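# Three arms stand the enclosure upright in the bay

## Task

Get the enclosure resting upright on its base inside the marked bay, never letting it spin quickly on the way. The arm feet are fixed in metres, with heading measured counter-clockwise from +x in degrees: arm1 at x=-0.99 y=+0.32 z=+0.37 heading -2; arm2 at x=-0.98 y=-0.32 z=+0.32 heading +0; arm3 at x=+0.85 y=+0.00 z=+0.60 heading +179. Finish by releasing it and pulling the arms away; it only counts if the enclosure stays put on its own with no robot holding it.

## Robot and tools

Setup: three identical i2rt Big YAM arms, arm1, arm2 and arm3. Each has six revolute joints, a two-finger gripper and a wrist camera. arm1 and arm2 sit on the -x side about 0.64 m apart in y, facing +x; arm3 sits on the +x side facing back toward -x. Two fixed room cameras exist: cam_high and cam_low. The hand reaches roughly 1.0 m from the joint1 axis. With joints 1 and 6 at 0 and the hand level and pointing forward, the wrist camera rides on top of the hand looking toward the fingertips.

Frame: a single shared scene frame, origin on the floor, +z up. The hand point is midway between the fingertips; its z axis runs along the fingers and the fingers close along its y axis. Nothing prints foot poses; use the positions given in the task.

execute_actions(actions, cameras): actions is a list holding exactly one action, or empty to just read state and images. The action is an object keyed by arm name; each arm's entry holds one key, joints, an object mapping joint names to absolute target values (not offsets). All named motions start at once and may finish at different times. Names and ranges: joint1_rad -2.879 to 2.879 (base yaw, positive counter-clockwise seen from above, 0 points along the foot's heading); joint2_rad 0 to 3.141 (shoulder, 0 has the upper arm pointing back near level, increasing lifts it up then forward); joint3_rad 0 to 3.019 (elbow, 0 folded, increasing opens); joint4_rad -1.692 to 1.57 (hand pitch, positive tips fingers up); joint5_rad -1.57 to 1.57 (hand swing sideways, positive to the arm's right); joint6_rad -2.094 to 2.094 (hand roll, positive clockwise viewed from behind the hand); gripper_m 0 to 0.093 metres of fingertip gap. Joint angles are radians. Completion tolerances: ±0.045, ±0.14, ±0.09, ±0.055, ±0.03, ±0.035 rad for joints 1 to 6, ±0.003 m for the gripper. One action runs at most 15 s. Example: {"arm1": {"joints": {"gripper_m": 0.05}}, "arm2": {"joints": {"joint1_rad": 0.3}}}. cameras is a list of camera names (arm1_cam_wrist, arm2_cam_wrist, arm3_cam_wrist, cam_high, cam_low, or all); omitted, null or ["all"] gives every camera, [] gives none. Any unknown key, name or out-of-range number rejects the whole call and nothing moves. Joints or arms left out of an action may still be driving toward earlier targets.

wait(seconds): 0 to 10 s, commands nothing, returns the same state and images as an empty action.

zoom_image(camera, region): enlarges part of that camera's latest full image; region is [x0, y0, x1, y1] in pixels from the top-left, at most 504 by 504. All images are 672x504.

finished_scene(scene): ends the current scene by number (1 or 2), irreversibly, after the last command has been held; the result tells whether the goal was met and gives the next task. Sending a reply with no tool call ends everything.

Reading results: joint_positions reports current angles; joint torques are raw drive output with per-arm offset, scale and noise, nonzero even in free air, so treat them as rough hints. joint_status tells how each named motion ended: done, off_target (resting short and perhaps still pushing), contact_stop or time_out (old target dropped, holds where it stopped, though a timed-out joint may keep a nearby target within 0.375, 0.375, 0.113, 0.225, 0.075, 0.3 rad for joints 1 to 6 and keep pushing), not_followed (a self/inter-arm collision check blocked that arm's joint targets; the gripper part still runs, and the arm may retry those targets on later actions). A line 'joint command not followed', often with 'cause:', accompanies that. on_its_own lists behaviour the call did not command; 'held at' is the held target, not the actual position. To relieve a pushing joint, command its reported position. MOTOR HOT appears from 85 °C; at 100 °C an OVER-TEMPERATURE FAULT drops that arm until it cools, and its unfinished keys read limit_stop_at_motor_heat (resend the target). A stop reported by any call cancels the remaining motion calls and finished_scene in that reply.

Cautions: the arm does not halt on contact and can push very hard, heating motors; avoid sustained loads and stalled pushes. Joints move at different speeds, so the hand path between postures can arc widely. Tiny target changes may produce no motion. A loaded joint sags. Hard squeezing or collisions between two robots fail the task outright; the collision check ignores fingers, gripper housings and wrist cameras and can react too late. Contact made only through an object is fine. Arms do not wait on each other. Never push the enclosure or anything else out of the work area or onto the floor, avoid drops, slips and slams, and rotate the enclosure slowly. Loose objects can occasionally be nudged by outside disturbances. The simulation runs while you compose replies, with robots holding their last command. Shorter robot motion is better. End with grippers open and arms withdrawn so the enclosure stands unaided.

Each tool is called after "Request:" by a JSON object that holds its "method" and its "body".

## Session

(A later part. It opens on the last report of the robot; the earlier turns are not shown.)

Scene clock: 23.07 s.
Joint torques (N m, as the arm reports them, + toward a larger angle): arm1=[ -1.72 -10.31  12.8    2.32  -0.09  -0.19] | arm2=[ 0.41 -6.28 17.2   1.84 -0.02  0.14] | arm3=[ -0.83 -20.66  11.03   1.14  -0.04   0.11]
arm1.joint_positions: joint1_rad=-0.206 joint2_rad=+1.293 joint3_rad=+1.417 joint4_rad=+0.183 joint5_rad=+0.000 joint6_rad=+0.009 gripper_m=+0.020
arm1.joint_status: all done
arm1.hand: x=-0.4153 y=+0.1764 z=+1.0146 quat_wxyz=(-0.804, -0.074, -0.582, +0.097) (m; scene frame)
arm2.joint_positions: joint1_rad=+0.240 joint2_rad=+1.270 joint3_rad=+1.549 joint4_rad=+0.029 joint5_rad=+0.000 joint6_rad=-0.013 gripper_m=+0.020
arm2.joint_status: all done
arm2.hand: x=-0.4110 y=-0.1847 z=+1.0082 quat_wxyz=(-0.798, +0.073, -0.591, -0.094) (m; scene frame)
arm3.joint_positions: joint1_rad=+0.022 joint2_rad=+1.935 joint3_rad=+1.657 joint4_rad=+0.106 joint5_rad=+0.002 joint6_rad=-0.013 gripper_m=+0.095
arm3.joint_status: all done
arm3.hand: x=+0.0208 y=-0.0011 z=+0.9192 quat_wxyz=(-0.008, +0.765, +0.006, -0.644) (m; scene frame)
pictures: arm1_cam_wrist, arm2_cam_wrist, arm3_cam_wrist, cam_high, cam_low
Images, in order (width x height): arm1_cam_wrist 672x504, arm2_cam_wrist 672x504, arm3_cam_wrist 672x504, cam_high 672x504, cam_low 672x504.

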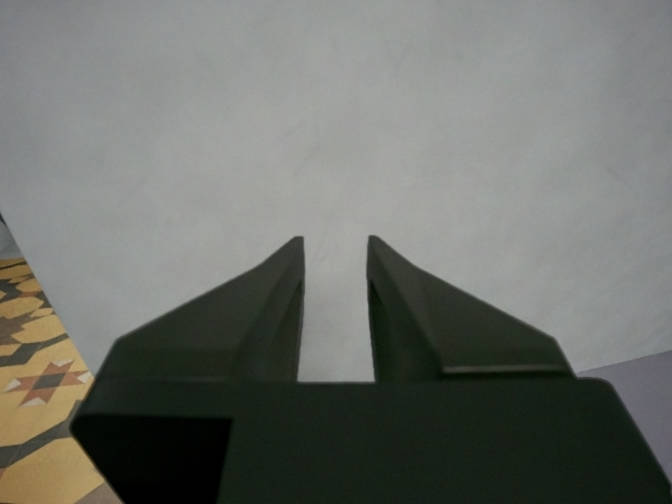

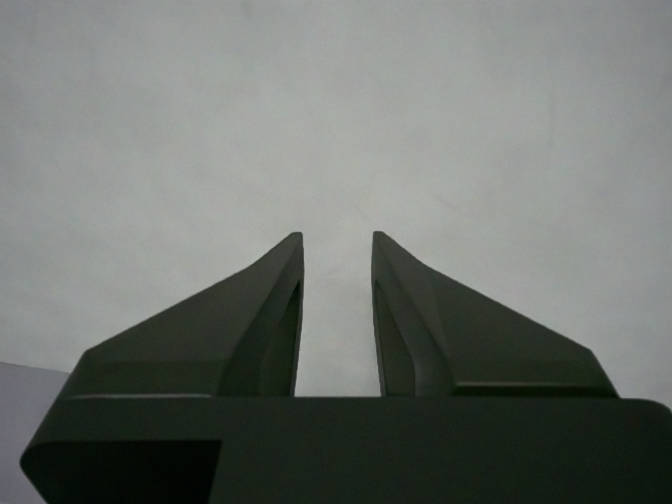

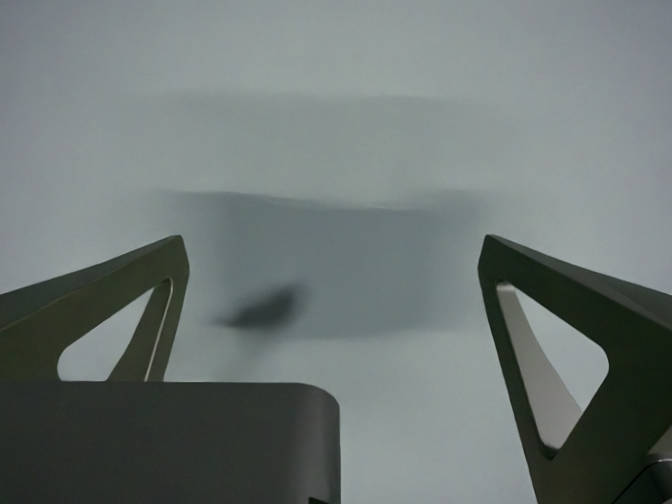

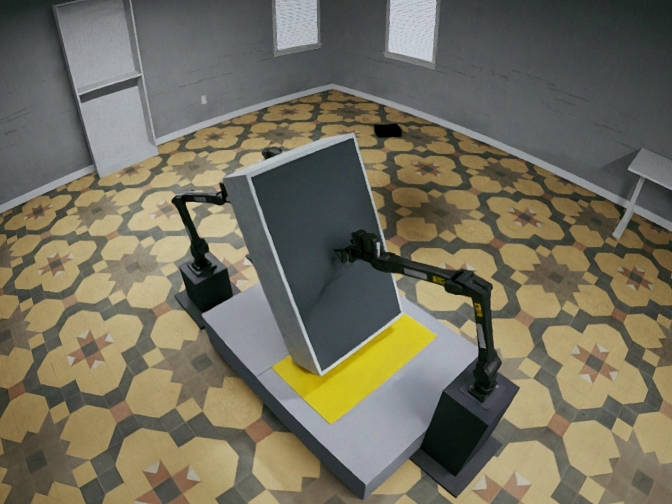

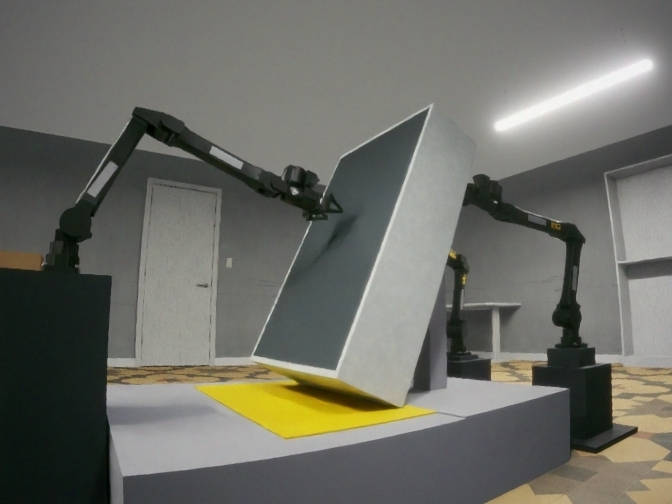

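Request:
{"method": "execute_actions", "body": {"actions": [{"arm1": {"joints": {"joint2_rad": 1.389, "joint3_rad": 1.578, "joint4_rad": 0.159}}, "arm2": {"joints": {"joint2_rad": 1.375, "joint3_rad": 1.713, "joint4_rad": 0.015}}}]}}

Scene clock: 24.17 s.
Joint torques (N m, as the arm reports them, + toward a larger angle): arm1=[-2.51 -9.22 14.27  2.13 -0.1  -0.15] | arm2=[ 0.13 -5.11 18.12  1.38 -0.05  0.14] | arm3=[ -0.77 -20.49  11.07   1.16  -0.04   0.12]
arm1.joint_positions: joint1_rad=-0.206 joint2_rad=+1.350 joint3_rad=+1.506 joint4_rad=+0.161 joint5_rad=-0.001 joint6_rad=+0.009 gripper_m=+0.020
arm1.joint_status: all done
arm1.hand: x=-0.3969 y=+0.1718 z=+1.0313 quat_wxyz=(-0.807, -0.073, -0.578, +0.098) (m; scene frame)
arm2.joint_positions: joint1_rad=+0.240 joint2_rad=+1.341 joint3_rad=+1.651 joint4_rad=+0.017 joint5_rad=+0.000 joint6_rad=-0.013 gripper_m=+0.020
arm2.joint_status: all done
arm2.hand: x=-0.3891 y=-0.1791 z=+1.0259 quat_wxyz=(-0.803, +0.072, -0.584, -0.095) (m; scene frame)
arm3.joint_positions: joint1_rad=+0.022 joint2_rad=+1.935 joint3_rad=+1.657 joint4_rad=+0.106 joint5_rad=+0.002 joint6_rad=-0.013 gripper_m=+0.095
arm3.joint_status: not commanded
arm3.hand: x=+0.0208 y=-0.0011 z=+0.9192 quat_wxyz=(-0.008, +0.765, +0.006, -0.644) (m; scene frame)
pictures: arm1_cam_wrist, arm2_cam_wrist, arm3_cam_wrist, cam_high, cam_low
Images, in order (width x height): arm1_cam_wrist 672x504, arm2_cam_wrist 672x504, arm3_cam_wrist 672x504, cam_high 672x504, cam_low 672x504.

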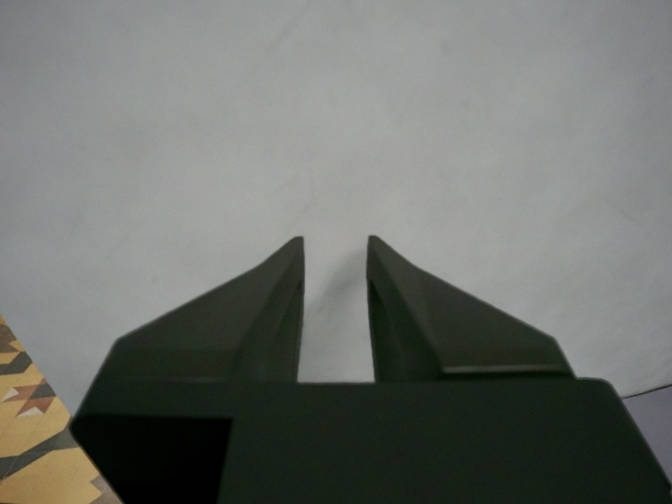

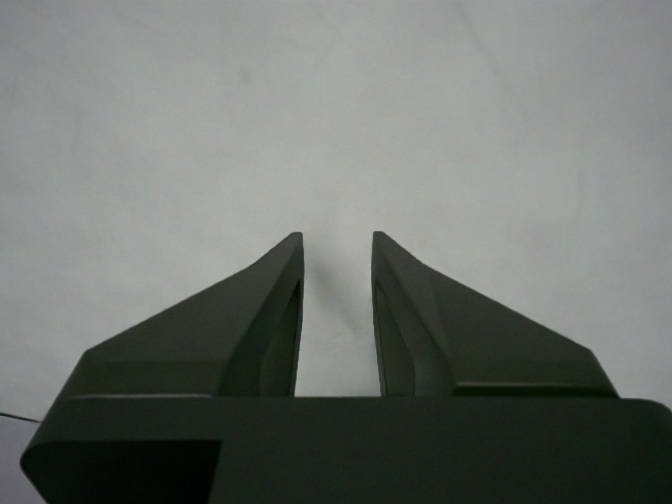

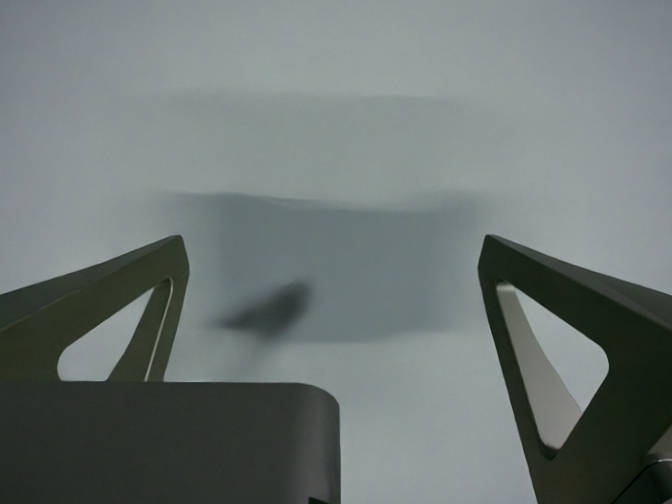

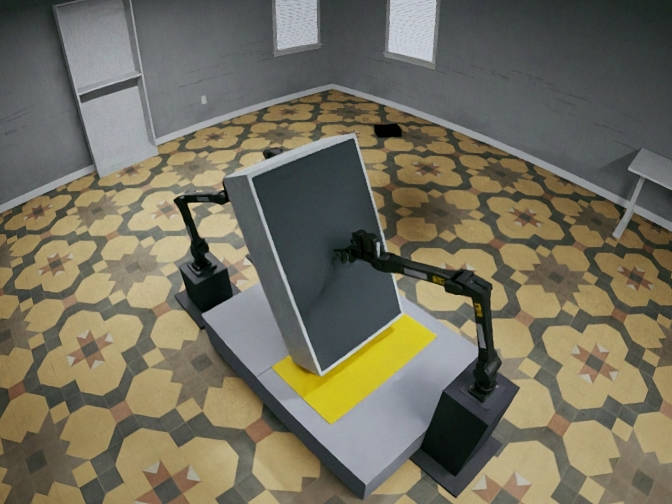

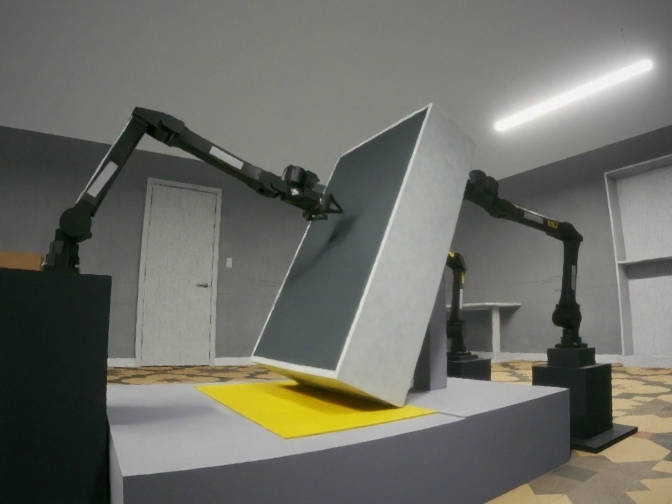

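Request:
{"method": "execute_actions", "body": {"actions": [{"arm1": {"joints": {"joint2_rad": 1.475, "joint3_rad": 1.674, "joint4_rad": 0.131}}, "arm2": {"joints": {"joint2_rad": 1.455, "joint3_rad": 1.805, "joint4_rad": -0.024}}}]}}

Scene clock: 26.17 s.
Joint torques (N m, as the arm reports them, + toward a larger angle): arm1=[ -1.29 -10.97  12.65   1.86  -0.11  -0.11] | arm2=[-0.01 -8.24 16.51  1.56 -0.06  0.13] | arm3=[ -0.85 -20.49  11.05   1.16  -0.04   0.12]
arm1.joint_positions: joint1_rad=-0.207 joint2_rad=+1.443 joint3_rad=+1.623 joint4_rad=+0.127 joint5_rad=-0.001 joint6_rad=+0.007 gripper_m=+0.020
arm1.joint_status: all done
arm1.hand: x=-0.3627 y=+0.1629 z=+1.0374 quat_wxyz=(-0.804, -0.073, -0.582, +0.098) (m; scene frame)
arm2.joint_positions: joint1_rad=+0.242 joint2_rad=+1.440 joint3_rad=+1.758 joint4_rad=-0.025 joint5_rad=+0.000 joint6_rad=-0.012 gripper_m=+0.020
arm2.joint_status: all done
arm2.hand: x=-0.3509 y=-0.1688 z=+1.0207 quat_wxyz=(-0.793, +0.074, -0.597, -0.095) (m; scene frame)
arm3.joint_positions: joint1_rad=+0.022 joint2_rad=+1.935 joint3_rad=+1.657 joint4_rad=+0.106 joint5_rad=+0.002 joint6_rad=-0.013 gripper_m=+0.095
arm3.joint_status: not commanded
arm3.hand: x=+0.0208 y=-0.0011 z=+0.9192 quat_wxyz=(-0.008, +0.765, +0.006, -0.644) (m; scene frame)
pictures: arm1_cam_wrist, arm2_cam_wrist, arm3_cam_wrist, cam_high, cam_low
Images, in order (width x height): arm1_cam_wrist 672x504, arm2_cam_wrist 672x504, arm3_cam_wrist 672x504, cam_high 672x504, cam_low 672x504.

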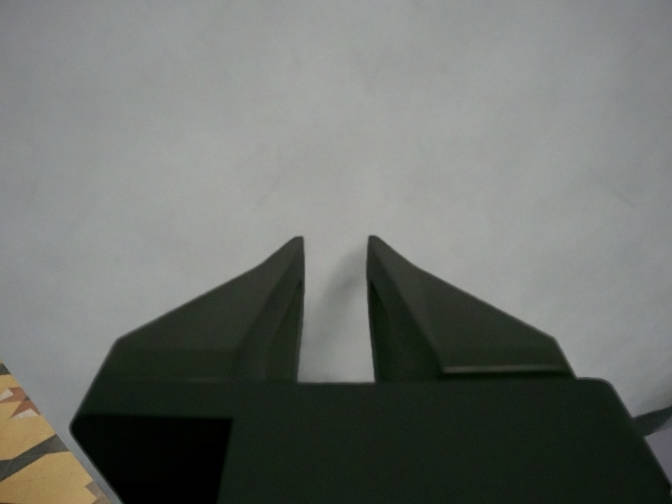

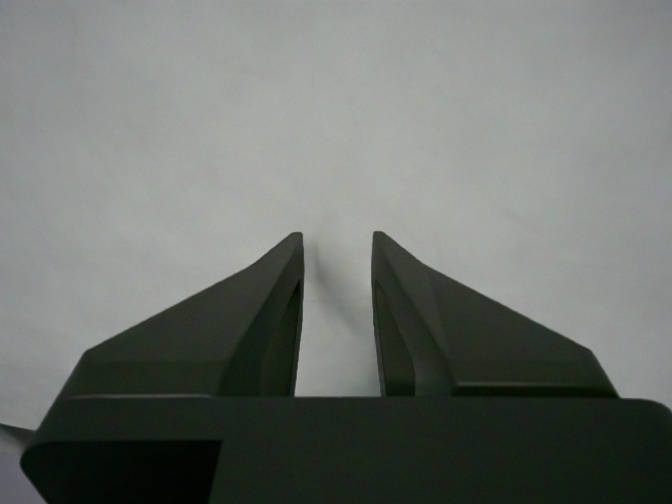

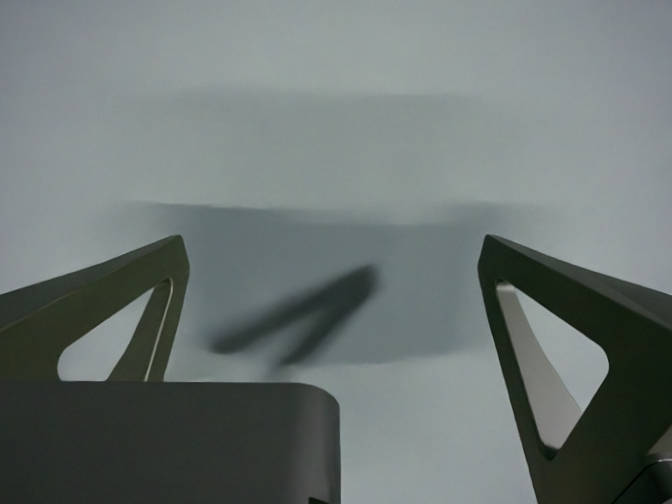

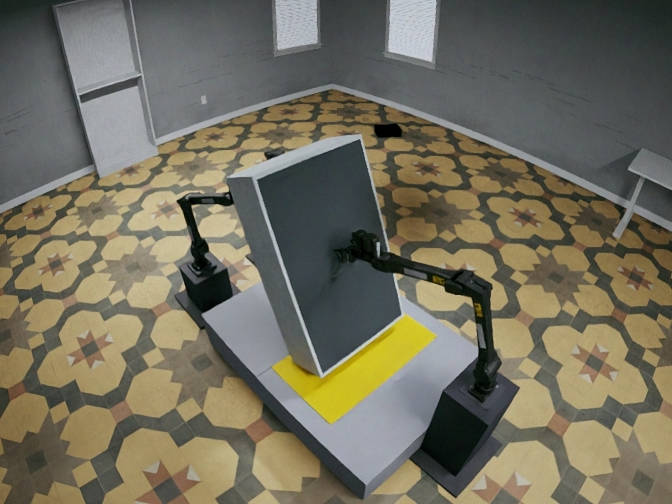

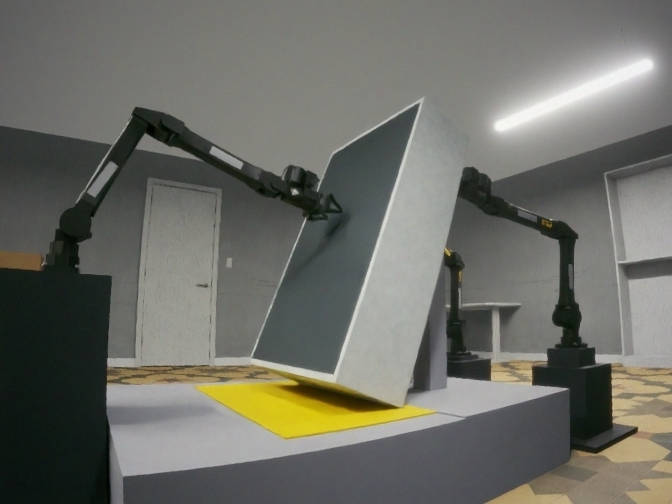

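Request:
{"method": "execute_actions", "body": {"actions": [{"arm1": {"joints": {"joint2_rad": 1.588, "joint3_rad": 1.747, "joint4_rad": 0.185}}, "arm2": {"joints": {"joint2_rad": 1.544, "joint3_rad": 1.882, "joint4_rad": 0.015}}, "arm3": {"joints": {"joint2_rad": 1.893, "joint3_rad": 1.594, "joint4_rad": 0.111}}}], "cameras": ["arm3_cam_wrist", "cam_high", "cam_low"]}}

Scene clock: 29.47 s.
Joint torques (N m, as the arm reports them, + toward a larger angle): arm1=[ -1.67 -15.46  11.9    2.07  -0.17  -0.17] | arm2=[  0.25 -11.31  16.68   1.97  -0.06   0.13] | arm3=[ -0.77 -21.8   10.67   1.94  -0.04   0.11]
arm1.joint_positions: joint1_rad=-0.208 joint2_rad=+1.565 joint3_rad=+1.705 joint4_rad=+0.177 joint5_rad=+0.000 joint6_rad=+0.007 gripper_m=+0.020
arm1.joint_status: all done
arm1.hand: x=-0.3164 y=+0.1499 z=+1.0206 quat_wxyz=(-0.807, -0.073, -0.578, +0.099) (m; scene frame)
arm2.joint_positions: joint1_rad=+0.242 joint2_rad=+1.543 joint3_rad=+1.834 joint4_rad=+0.002 joint5_rad=+0.000 joint6_rad=-0.011 gripper_m=+0.020
arm2.joint_status: all done
arm2.hand: x=-0.3100 y=-0.1585 z=+1.0065 quat_wxyz=(-0.793, +0.074, -0.597, -0.095) (m; scene frame)
arm3.joint_positions: joint1_rad=+0.022 joint2_rad=+1.918 joint3_rad=+1.605 joint4_rad=+0.106 joint5_rad=+0.002 joint6_rad=-0.013 gripper_m=+0.095
arm3.joint_status: all done
arm3.hand: x=+0.0320 y=-0.0010 z=+0.9007 quat_wxyz=(-0.008, +0.776, +0.006, -0.630) (m; scene frame)
pictures: arm3_cam_wrist, cam_high, cam_low
Images, in order (width x height): arm3_cam_wrist 672x504, cam_high 672x504, cam_low 672x504.

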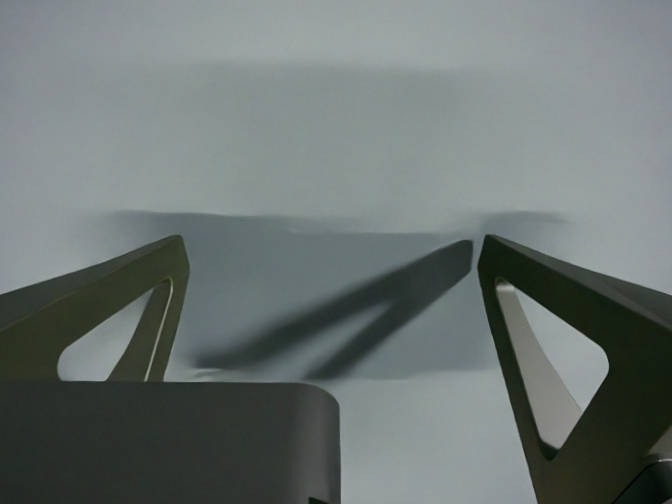

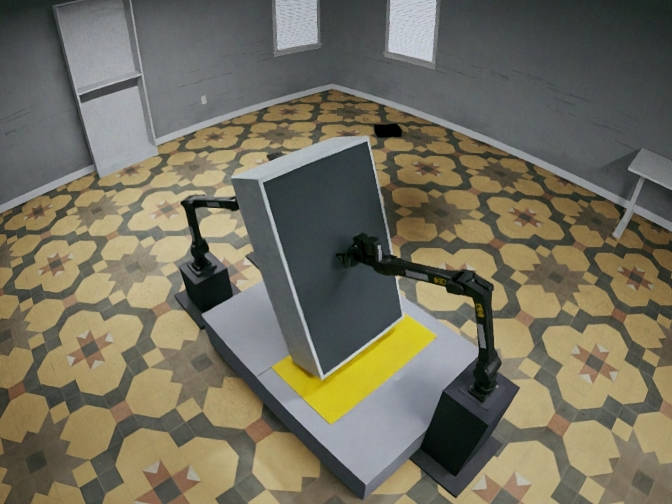

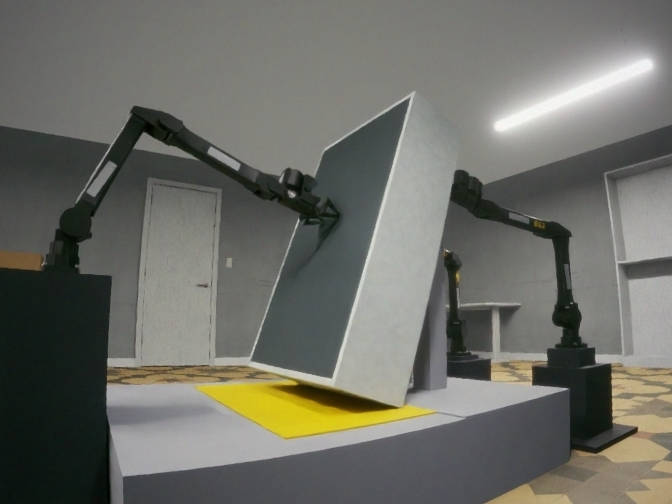

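Request:
{"method": "execute_actions", "body": {"actions": [{"arm1": {"joints": {"joint2_rad": 1.681, "joint3_rad": 1.842, "joint4_rad": 0.216}}, "arm2": {"joints": {"joint2_rad": 1.629, "joint3_rad": 1.97, "joint4_rad": 0.089}}, "arm3": {"joints": {"joint2_rad": 1.806, "joint3_rad": 1.496, "joint4_rad": 0.15}}}], "cameras": ["arm3_cam_wrist", "cam_high", "cam_low"]}}

Scene clock: 31.17 s.
Joint torques (N m, as the arm reports them, + toward a larger angle): arm1=[ -1.31 -17.62  12.66   2.23  -0.16  -0.12] | arm2=[  0.24 -11.4   16.98   1.93  -0.03   0.12] | arm3=[ -0.53 -17.45  12.12   2.66  -0.21   0.  ]
arm1.joint_positions: joint1_rad=-0.208 joint2_rad=+1.665 joint3_rad=+1.793 joint4_rad=+0.204 joint5_rad=-0.001 joint6_rad=+0.007 gripper_m=+0.020
arm1.joint_status: all done
arm1.hand: x=-0.2803 y=+0.1408 z=+1.0110 quat_wxyz=(-0.811, -0.072, -0.572, +0.099) (m; scene frame)
arm2.joint_positions: joint1_rad=+0.243 joint2_rad=+1.619 joint3_rad=+1.918 joint4_rad=+0.075 joint5_rad=+0.000 joint6_rad=-0.011 gripper_m=+0.020
arm2.joint_status: all done
arm2.hand: x=-0.2894 y=-0.1526 z=+1.0227 quat_wxyz=(-0.817, +0.070, -0.564, -0.098) (m; scene frame)
arm3.joint_positions: joint1_rad=+0.022 joint2_rad=+1.799 joint3_rad=+1.491 joint4_rad=+0.126 joint5_rad=+0.007 joint6_rad=-0.003 gripper_m=+0.095
arm3.joint_status: all done
arm3.hand: x=+0.0713 y=-0.0008 z=+0.9293 quat_wxyz=(-0.006, +0.768, +0.001, -0.640) (m; scene frame)
pictures: arm3_cam_wrist, cam_high, cam_low
Images, in order (width x height): arm3_cam_wrist 672x504, cam_high 672x504, cam_low 672x504.

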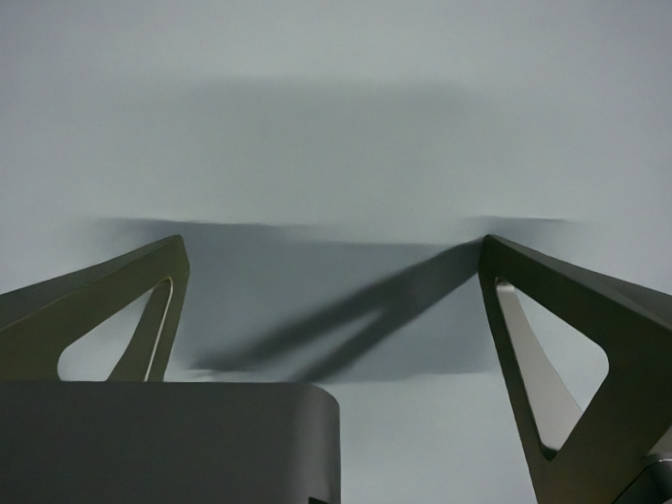

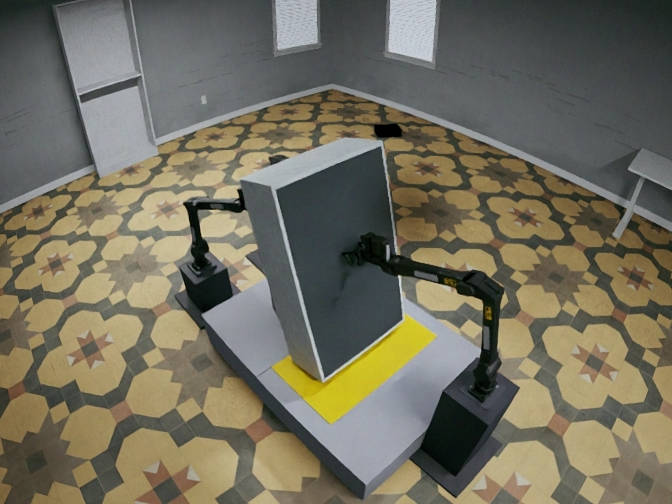

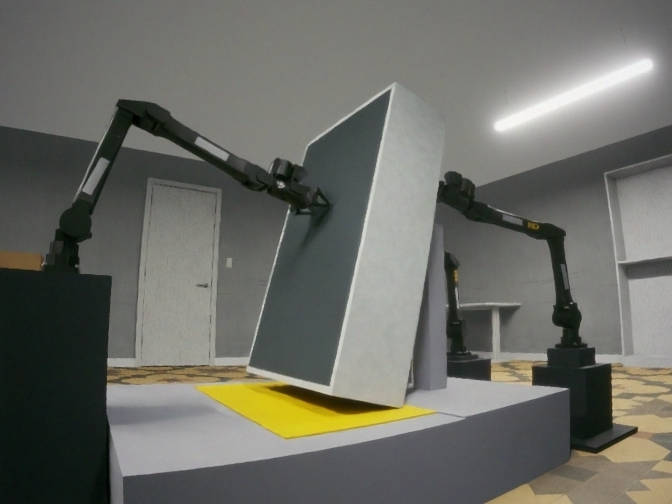

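Request:
{"method": "execute_actions", "body": {"actions": [{"arm1": {"joints": {"joint2_rad": 1.775, "joint3_rad": 1.965, "joint4_rad": 0.235}}, "arm2": {"joints": {"joint2_rad": 1.743, "joint3_rad": 2.079, "joint4_rad": 0.14}}, "arm3": {"joints": {"joint2_rad": 1.745, "joint3_rad": 1.385, "joint4_rad": 0.19}}}], "cameras": ["arm3_cam_wrist", "arm2_cam_wrist", "cam_high", "cam_low"]}}

Scene clock: 35.10 s.
Joint torques (N m, as the arm reports them, + toward a larger angle): arm1=[ -0.89 -18.68  12.83   2.3   -0.13  -0.1 ] | arm2=[  0.15 -13.72  16.69   1.78  -0.03   0.12] | arm3=[ -1.11 -13.79  15.45   2.88  -0.4   -0.13]
arm1.joint_positions: joint1_rad=-0.208 joint2_rad=+1.753 joint3_rad=+1.912 joint4_rad=+0.224 joint5_rad=-0.001 joint6_rad=+0.007 gripper_m=+0.020
arm1.joint_status: all done
arm1.hand: x=-0.2552 y=+0.1344 z=+1.0245 quat_wxyz=(-0.825, -0.070, -0.551, +0.101) (m; scene frame)
arm2.joint_positions: joint1_rad=+0.243 joint2_rad=+1.741 joint3_rad=+2.030 joint4_rad=+0.129 joint5_rad=+0.000 joint6_rad=-0.011 gripper_m=+0.020
arm2.joint_status: all done
arm2.hand: x=-0.2489 y=-0.1424 z=+1.0153 quat_wxyz=(-0.829, +0.067, -0.546, -0.100) (m; scene frame)
arm3.joint_positions: joint1_rad=+0.023 joint2_rad=+1.718 joint3_rad=+1.342 joint4_rad=+0.162 joint5_rad=+0.013 joint6_rad=+0.011 gripper_m=+0.095
arm3.joint_status: all done
arm3.hand: x=+0.1106 y=-0.0001 z=+0.9086 quat_wxyz=(-0.004, +0.778, -0.006, -0.628) (m; scene frame)
pictures: arm2_cam_wrist, arm3_cam_wrist, cam_high, cam_low
Images, in order (width x height): arm2_cam_wrist 672x504, arm3_cam_wrist 672x504, cam_high 672x504, cam_low 672x504.

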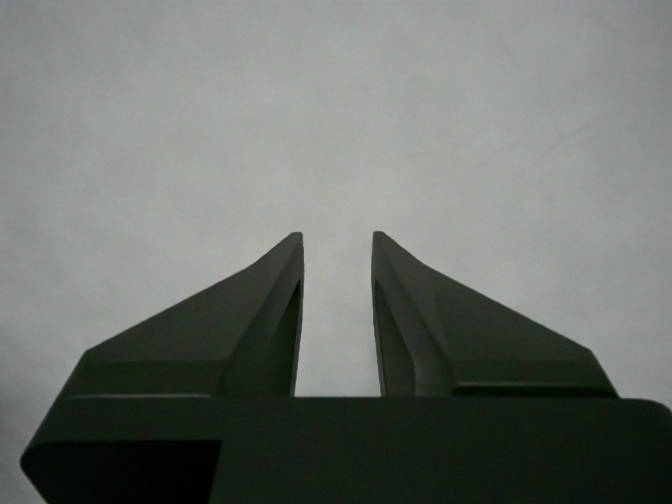

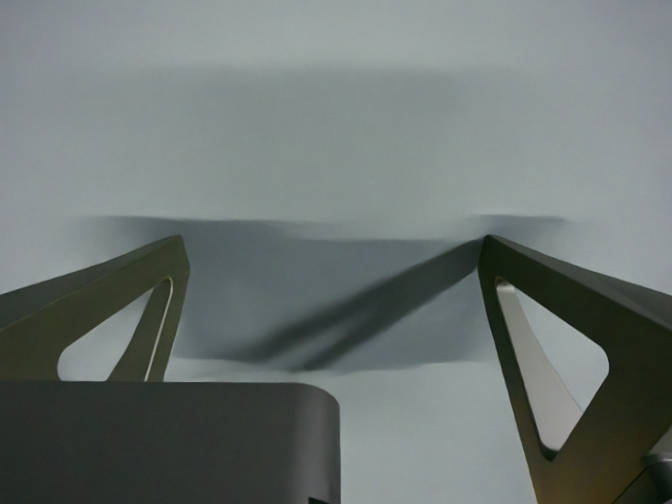

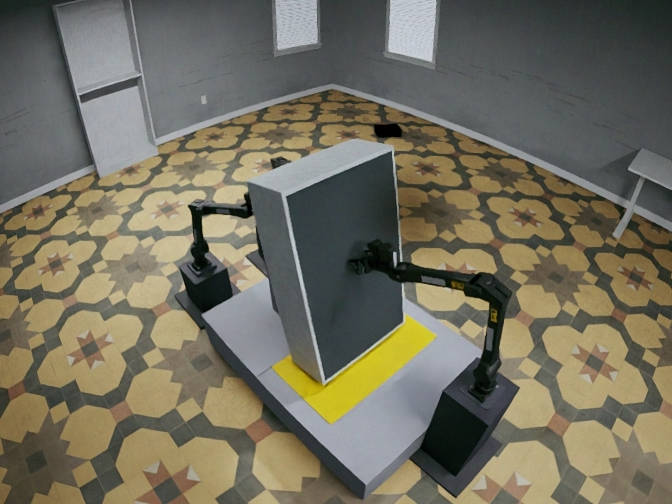

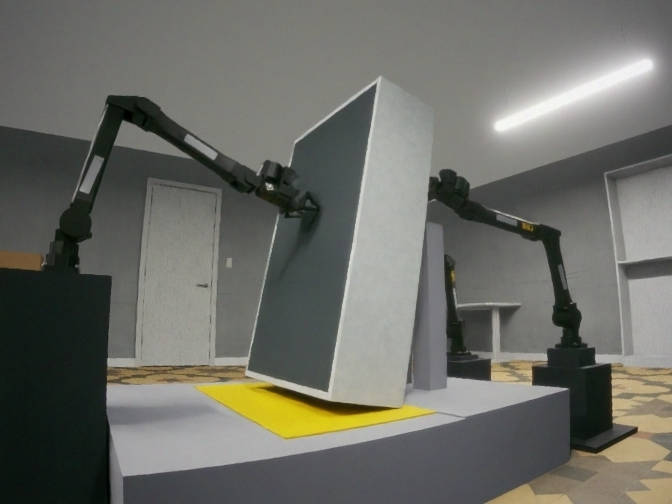

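Request:
{"method": "execute_actions", "body": {"actions": [{"arm3": {"joints": {"joint2_rad": 1.705, "joint3_rad": 1.34, "joint4_rad": 0.2}}}], "cameras": ["arm3_cam_wrist", "cam_high", "cam_low"]}}

Scene clock: 36.50 s.
Joint torques (N m, as the arm reports them, + toward a larger angle): arm1=[ -0.78 -17.94  12.84   2.18  -0.06  -0.13] | arm2=[  0.13 -13.82  16.69   1.78  -0.03   0.12] | arm3=[ -0.89 -13.62  15.76   3.28  -0.42  -0.18]
arm1.joint_positions: joint1_rad=-0.208 joint2_rad=+1.753 joint3_rad=+1.912 joint4_rad=+0.224 joint5_rad=-0.001 joint6_rad=+0.007 gripper_m=+0.020
arm1.joint_status: not commanded
arm1.hand: x=-0.2552 y=+0.1344 z=+1.0245 quat_wxyz=(-0.825, -0.070, -0.551, +0.101) (m; scene frame)
arm2.joint_positions: joint1_rad=+0.243 joint2_rad=+1.741 joint3_rad=+2.030 joint4_rad=+0.129 joint5_rad=+0.000 joint6_rad=-0.011 gripper_m=+0.020
arm2.joint_status: not commanded
arm2.hand: x=-0.2489 y=-0.1424 z=+1.0153 quat_wxyz=(-0.829, +0.067, -0.546, -0.100) (m; scene frame)
arm3.joint_positions: joint1_rad=+0.023 joint2_rad=+1.681 joint3_rad=+1.292 joint4_rad=+0.162 joint5_rad=+0.013 joint6_rad=+0.017 gripper_m=+0.095
arm3.joint_status: all done
arm3.hand: x=+0.1266 y=-0.0001 z=+0.9051 quat_wxyz=(-0.002, +0.782, -0.008, -0.623) (m; scene frame)
pictures: arm3_cam_wrist, cam_high, cam_low
Images, in order (width x height): arm3_cam_wrist 672x504, cam_high 672x504, cam_low 672x504.

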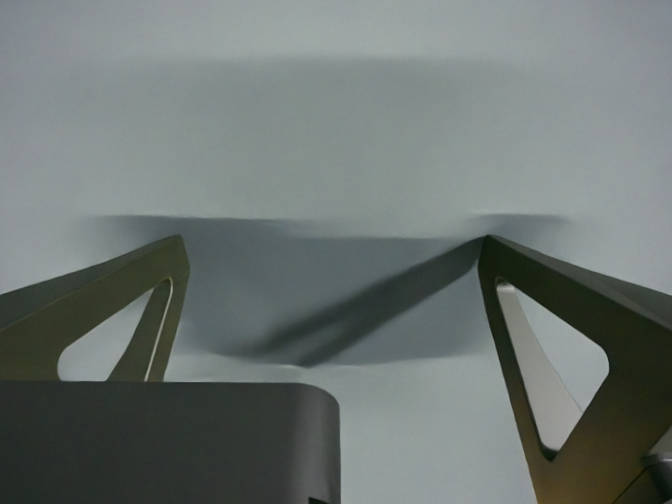

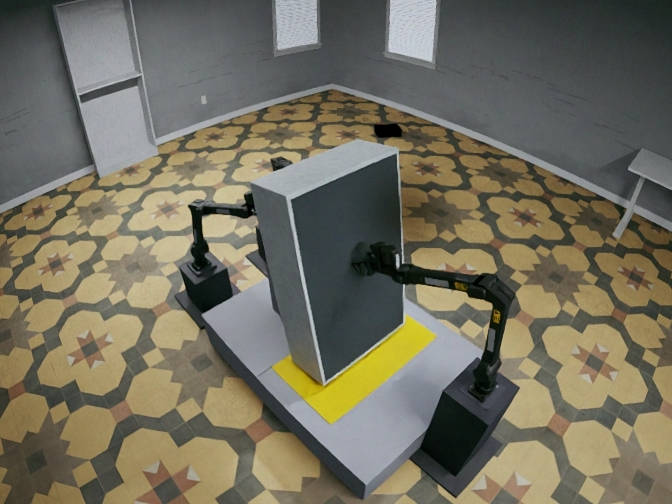

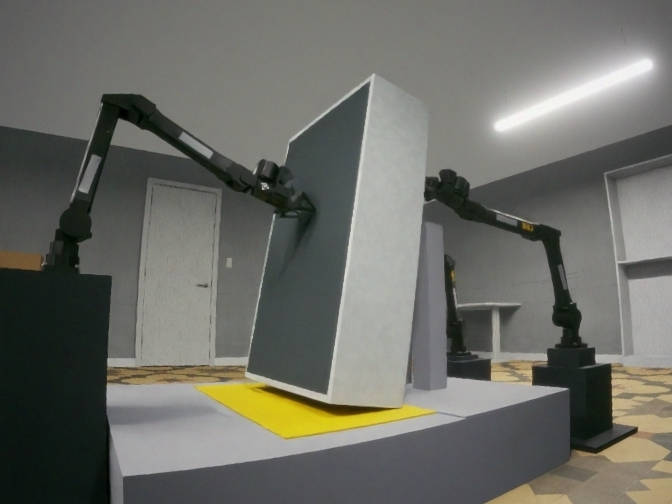

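Request:
{"method": "execute_actions", "body": {"actions": [{"arm3": {"joints": {"joint2_rad": 1.631, "joint3_rad": 1.247, "joint4_rad": 0.25}}}], "cameras": ["arm3_cam_wrist", "cam_high", "cam_low"]}}

Scene clock: 38.37 s.
Joint torques (N m, as the arm reports them, + toward a larger angle): arm1=[ -2.34 -18.97  12.71   2.14  -0.13  -0.11] | arm2=[  0.23 -13.94  16.72   1.78  -0.02   0.12] | arm3=[-1.05 -8.15 22.    4.21 -0.46 -0.23]
arm1.joint_positions: joint1_rad=-0.208 joint2_rad=+1.753 joint3_rad=+1.912 joint4_rad=+0.224 joint5_rad=-0.001 joint6_rad=+0.007 gripper_m=+0.020
arm1.joint_status: not commanded
arm1.hand: x=-0.2552 y=+0.1344 z=+1.0245 quat_wxyz=(-0.825, -0.070, -0.551, +0.101) (m; scene frame)
arm2.joint_positions: joint1_rad=+0.243 joint2_rad=+1.741 joint3_rad=+2.030 joint4_rad=+0.129 joint5_rad=+0.000 joint6_rad=-0.011 gripper_m=+0.020
arm2.joint_status: not commanded
arm2.hand: x=-0.2489 y=-0.1424 z=+1.0153 quat_wxyz=(-0.829, +0.067, -0.546, -0.100) (m; scene frame)
arm3.joint_positions: joint1_rad=+0.025 joint2_rad=+1.565 joint3_rad=+1.132 joint4_rad=+0.188 joint5_rad=+0.014 joint6_rad=+0.023 gripper_m=+0.095
arm3.joint_status: joint3_rad off_target (ended at +1.132, target +1.247); joint4_rad off_target (ended at +0.188, target +0.250); the others done
arm3.hand: x=+0.1778 y=-0.0008 z=+0.8953 quat_wxyz=(+0.000, +0.788, -0.010, -0.616) (m; scene frame)
pictures: arm3_cam_wrist, cam_high, cam_low
Images, in order (width x height): arm3_cam_wrist 672x504, cam_high 672x504, cam_low 672x504.

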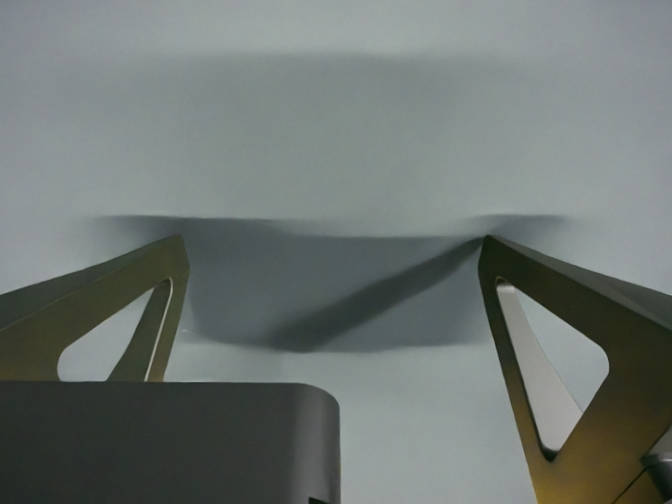

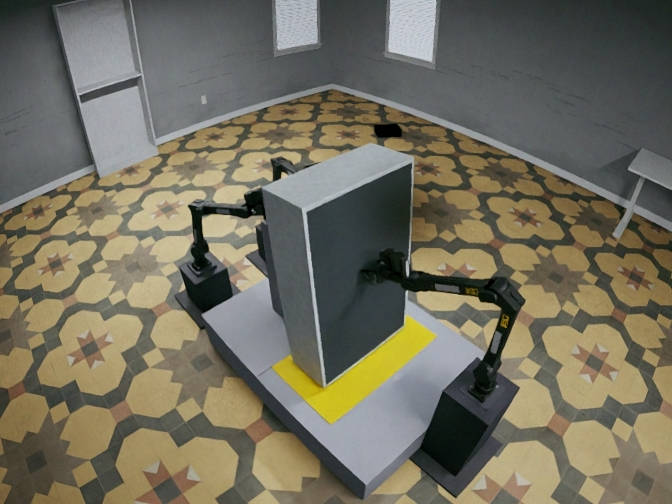

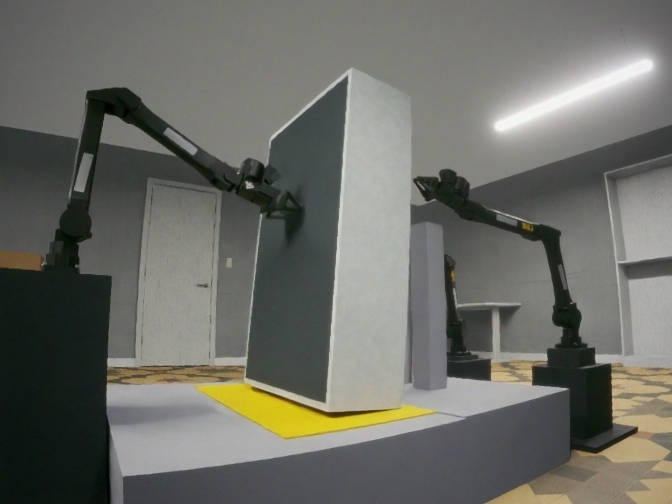

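Request:
{"method": "execute_actions", "body": {"actions": [{"arm3": {"joints": {"joint2_rad": 1.597, "joint3_rad": 1.211, "joint4_rad": 0.326}}}], "cameras": ["arm3_cam_wrist", "cam_high", "cam_low"]}}

Scene clock: 42.00 s.
Joint torques (N m, as the arm reports them, + toward a larger angle): arm1=[ -1.21 -18.39  12.89   2.3   -0.07  -0.2 ] | arm2=[  0.22 -13.92  16.74   1.82  -0.04   0.12] | arm3=[ -0.98 -10.29  19.77   6.59  -0.46  -0.23]
arm1.joint_positions: joint1_rad=-0.208 joint2_rad=+1.753 joint3_rad=+1.912 joint4_rad=+0.224 joint5_rad=-0.001 joint6_rad=+0.007 gripper_m=+0.020
arm1.joint_status: not commanded
arm1.hand: x=-0.2552 y=+0.1344 z=+1.0245 quat_wxyz=(-0.825, -0.070, -0.551, +0.101) (m; scene frame)
arm2.joint_positions: joint1_rad=+0.243 joint2_rad=+1.741 joint3_rad=+2.030 joint4_rad=+0.129 joint5_rad=+0.000 joint6_rad=-0.011 gripper_m=+0.020
arm2.joint_status: not commanded
arm2.hand: x=-0.2489 y=-0.1424 z=+1.0153 quat_wxyz=(-0.829, +0.067, -0.546, -0.100) (m; scene frame)
arm3.joint_positions: joint1_rad=+0.025 joint2_rad=+1.560 joint3_rad=+1.118 joint4_rad=+0.204 joint5_rad=+0.014 joint6_rad=+0.023 gripper_m=+0.095
arm3.joint_status: joint3_rad time_out (moved -0.014 of +0.079); joint4_rad time_out (moved +0.016 of +0.138); the others done
arm3.on_its_own: joint3_rad reads +1.118 and still pushes toward +1.211 since a time_out; joint4_rad reads +0.204 and still pushes toward +0.326 since a time_out
arm3.hand: x=+0.1807 y=-0.0008 z=+0.8945 quat_wxyz=(+0.000, +0.786, -0.010, -0.619) (m; scene frame)
pictures: arm3_cam_wrist, cam_high, cam_low
Images, in order (width x height): arm3_cam_wrist 672x504, cam_high 672x504, cam_low 672x504.

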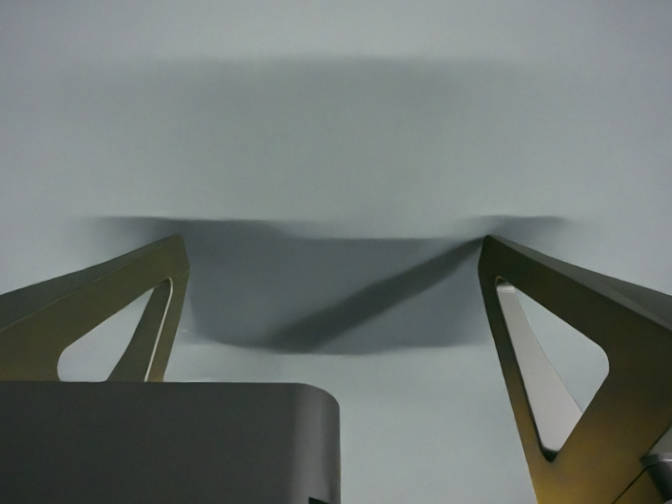

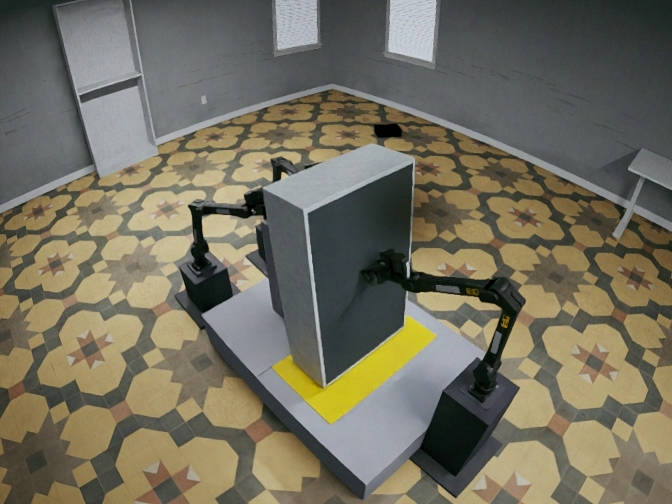

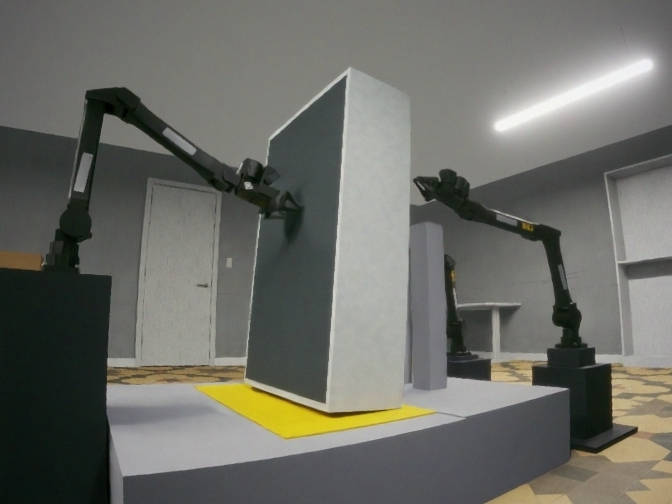

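Request:
{"method": "execute_actions", "body": {"actions": [{"arm3": {"joints": {"joint2_rad": 1.722, "joint3_rad": 1.366, "joint4_rad": 0.307}}}], "cameras": ["arm3_cam_wrist", "cam_high", "cam_low"]}}

Scene clock: 46.07 s.
Joint torques (N m, as the arm reports them, + toward a larger angle): arm1=[ -1.73 -18.31  12.85   2.32  -0.07  -0.09] | arm2=[  0.09 -13.9   16.73   1.76  -0.03   0.12] | arm3=[-0.96 -9.66 21.82  4.25 -0.47 -0.22]
arm1.joint_positions: joint1_rad=-0.208 joint2_rad=+1.753 joint3_rad=+1.912 joint4_rad=+0.224 joint5_rad=-0.001 joint6_rad=+0.007 gripper_m=+0.020
arm1.joint_status: not commanded
arm1.hand: x=-0.2552 y=+0.1344 z=+1.0245 quat_wxyz=(-0.825, -0.070, -0.551, +0.101) (m; scene frame)
arm2.joint_positions: joint1_rad=+0.243 joint2_rad=+1.741 joint3_rad=+2.030 joint4_rad=+0.129 joint5_rad=+0.000 joint6_rad=-0.011 gripper_m=+0.020
arm2.joint_status: not commanded
arm2.hand: x=-0.2489 y=-0.1424 z=+1.0153 quat_wxyz=(-0.829, +0.067, -0.546, -0.100) (m; scene frame)
arm3.joint_positions: joint1_rad=+0.024 joint2_rad=+1.655 joint3_rad=+1.229 joint4_rad=+0.244 joint5_rad=+0.014 joint6_rad=+0.022 gripper_m=+0.095
arm3.joint_status: joint3_rad time_out (moved +0.111 of +0.248); joint4_rad time_out (moved +0.041 of +0.103); the others done
arm3.on_its_own: joint3_rad reads +1.229 and still pushes toward +1.342 since a time_out; joint4_rad reads +0.244 and still pushes toward +0.307 since a time_out
arm3.hand: x=+0.1397 y=-0.0004 z=+0.9058 quat_wxyz=(+0.000, +0.768, -0.010, -0.641) (m; scene frame)
pictures: arm3_cam_wrist, cam_high, cam_low
Images, in order (width x height): arm3_cam_wrist 672x504, cam_high 672x504, cam_low 672x504.

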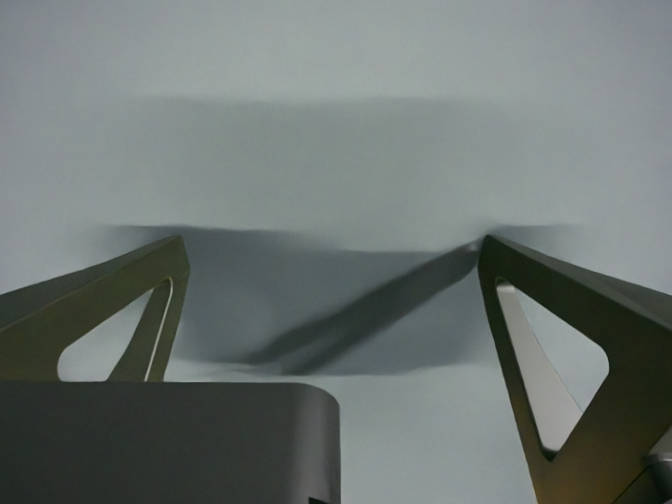

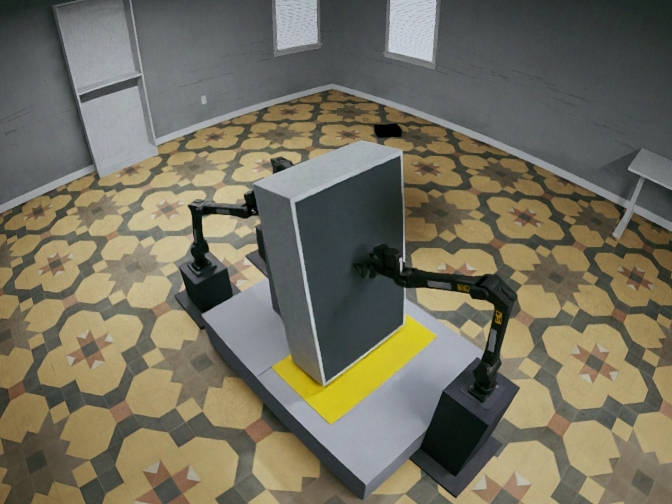

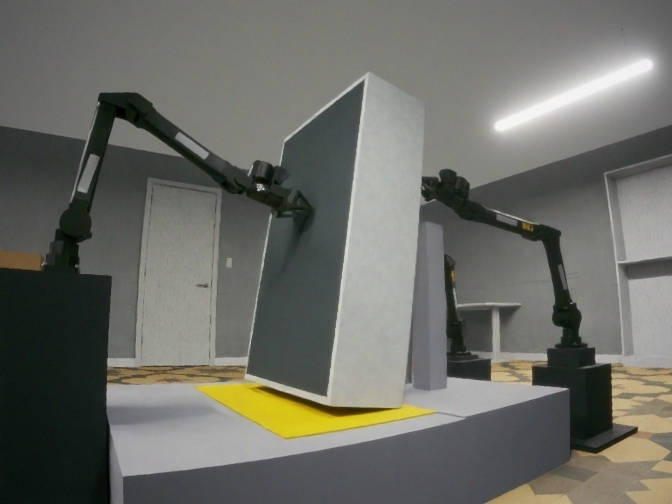

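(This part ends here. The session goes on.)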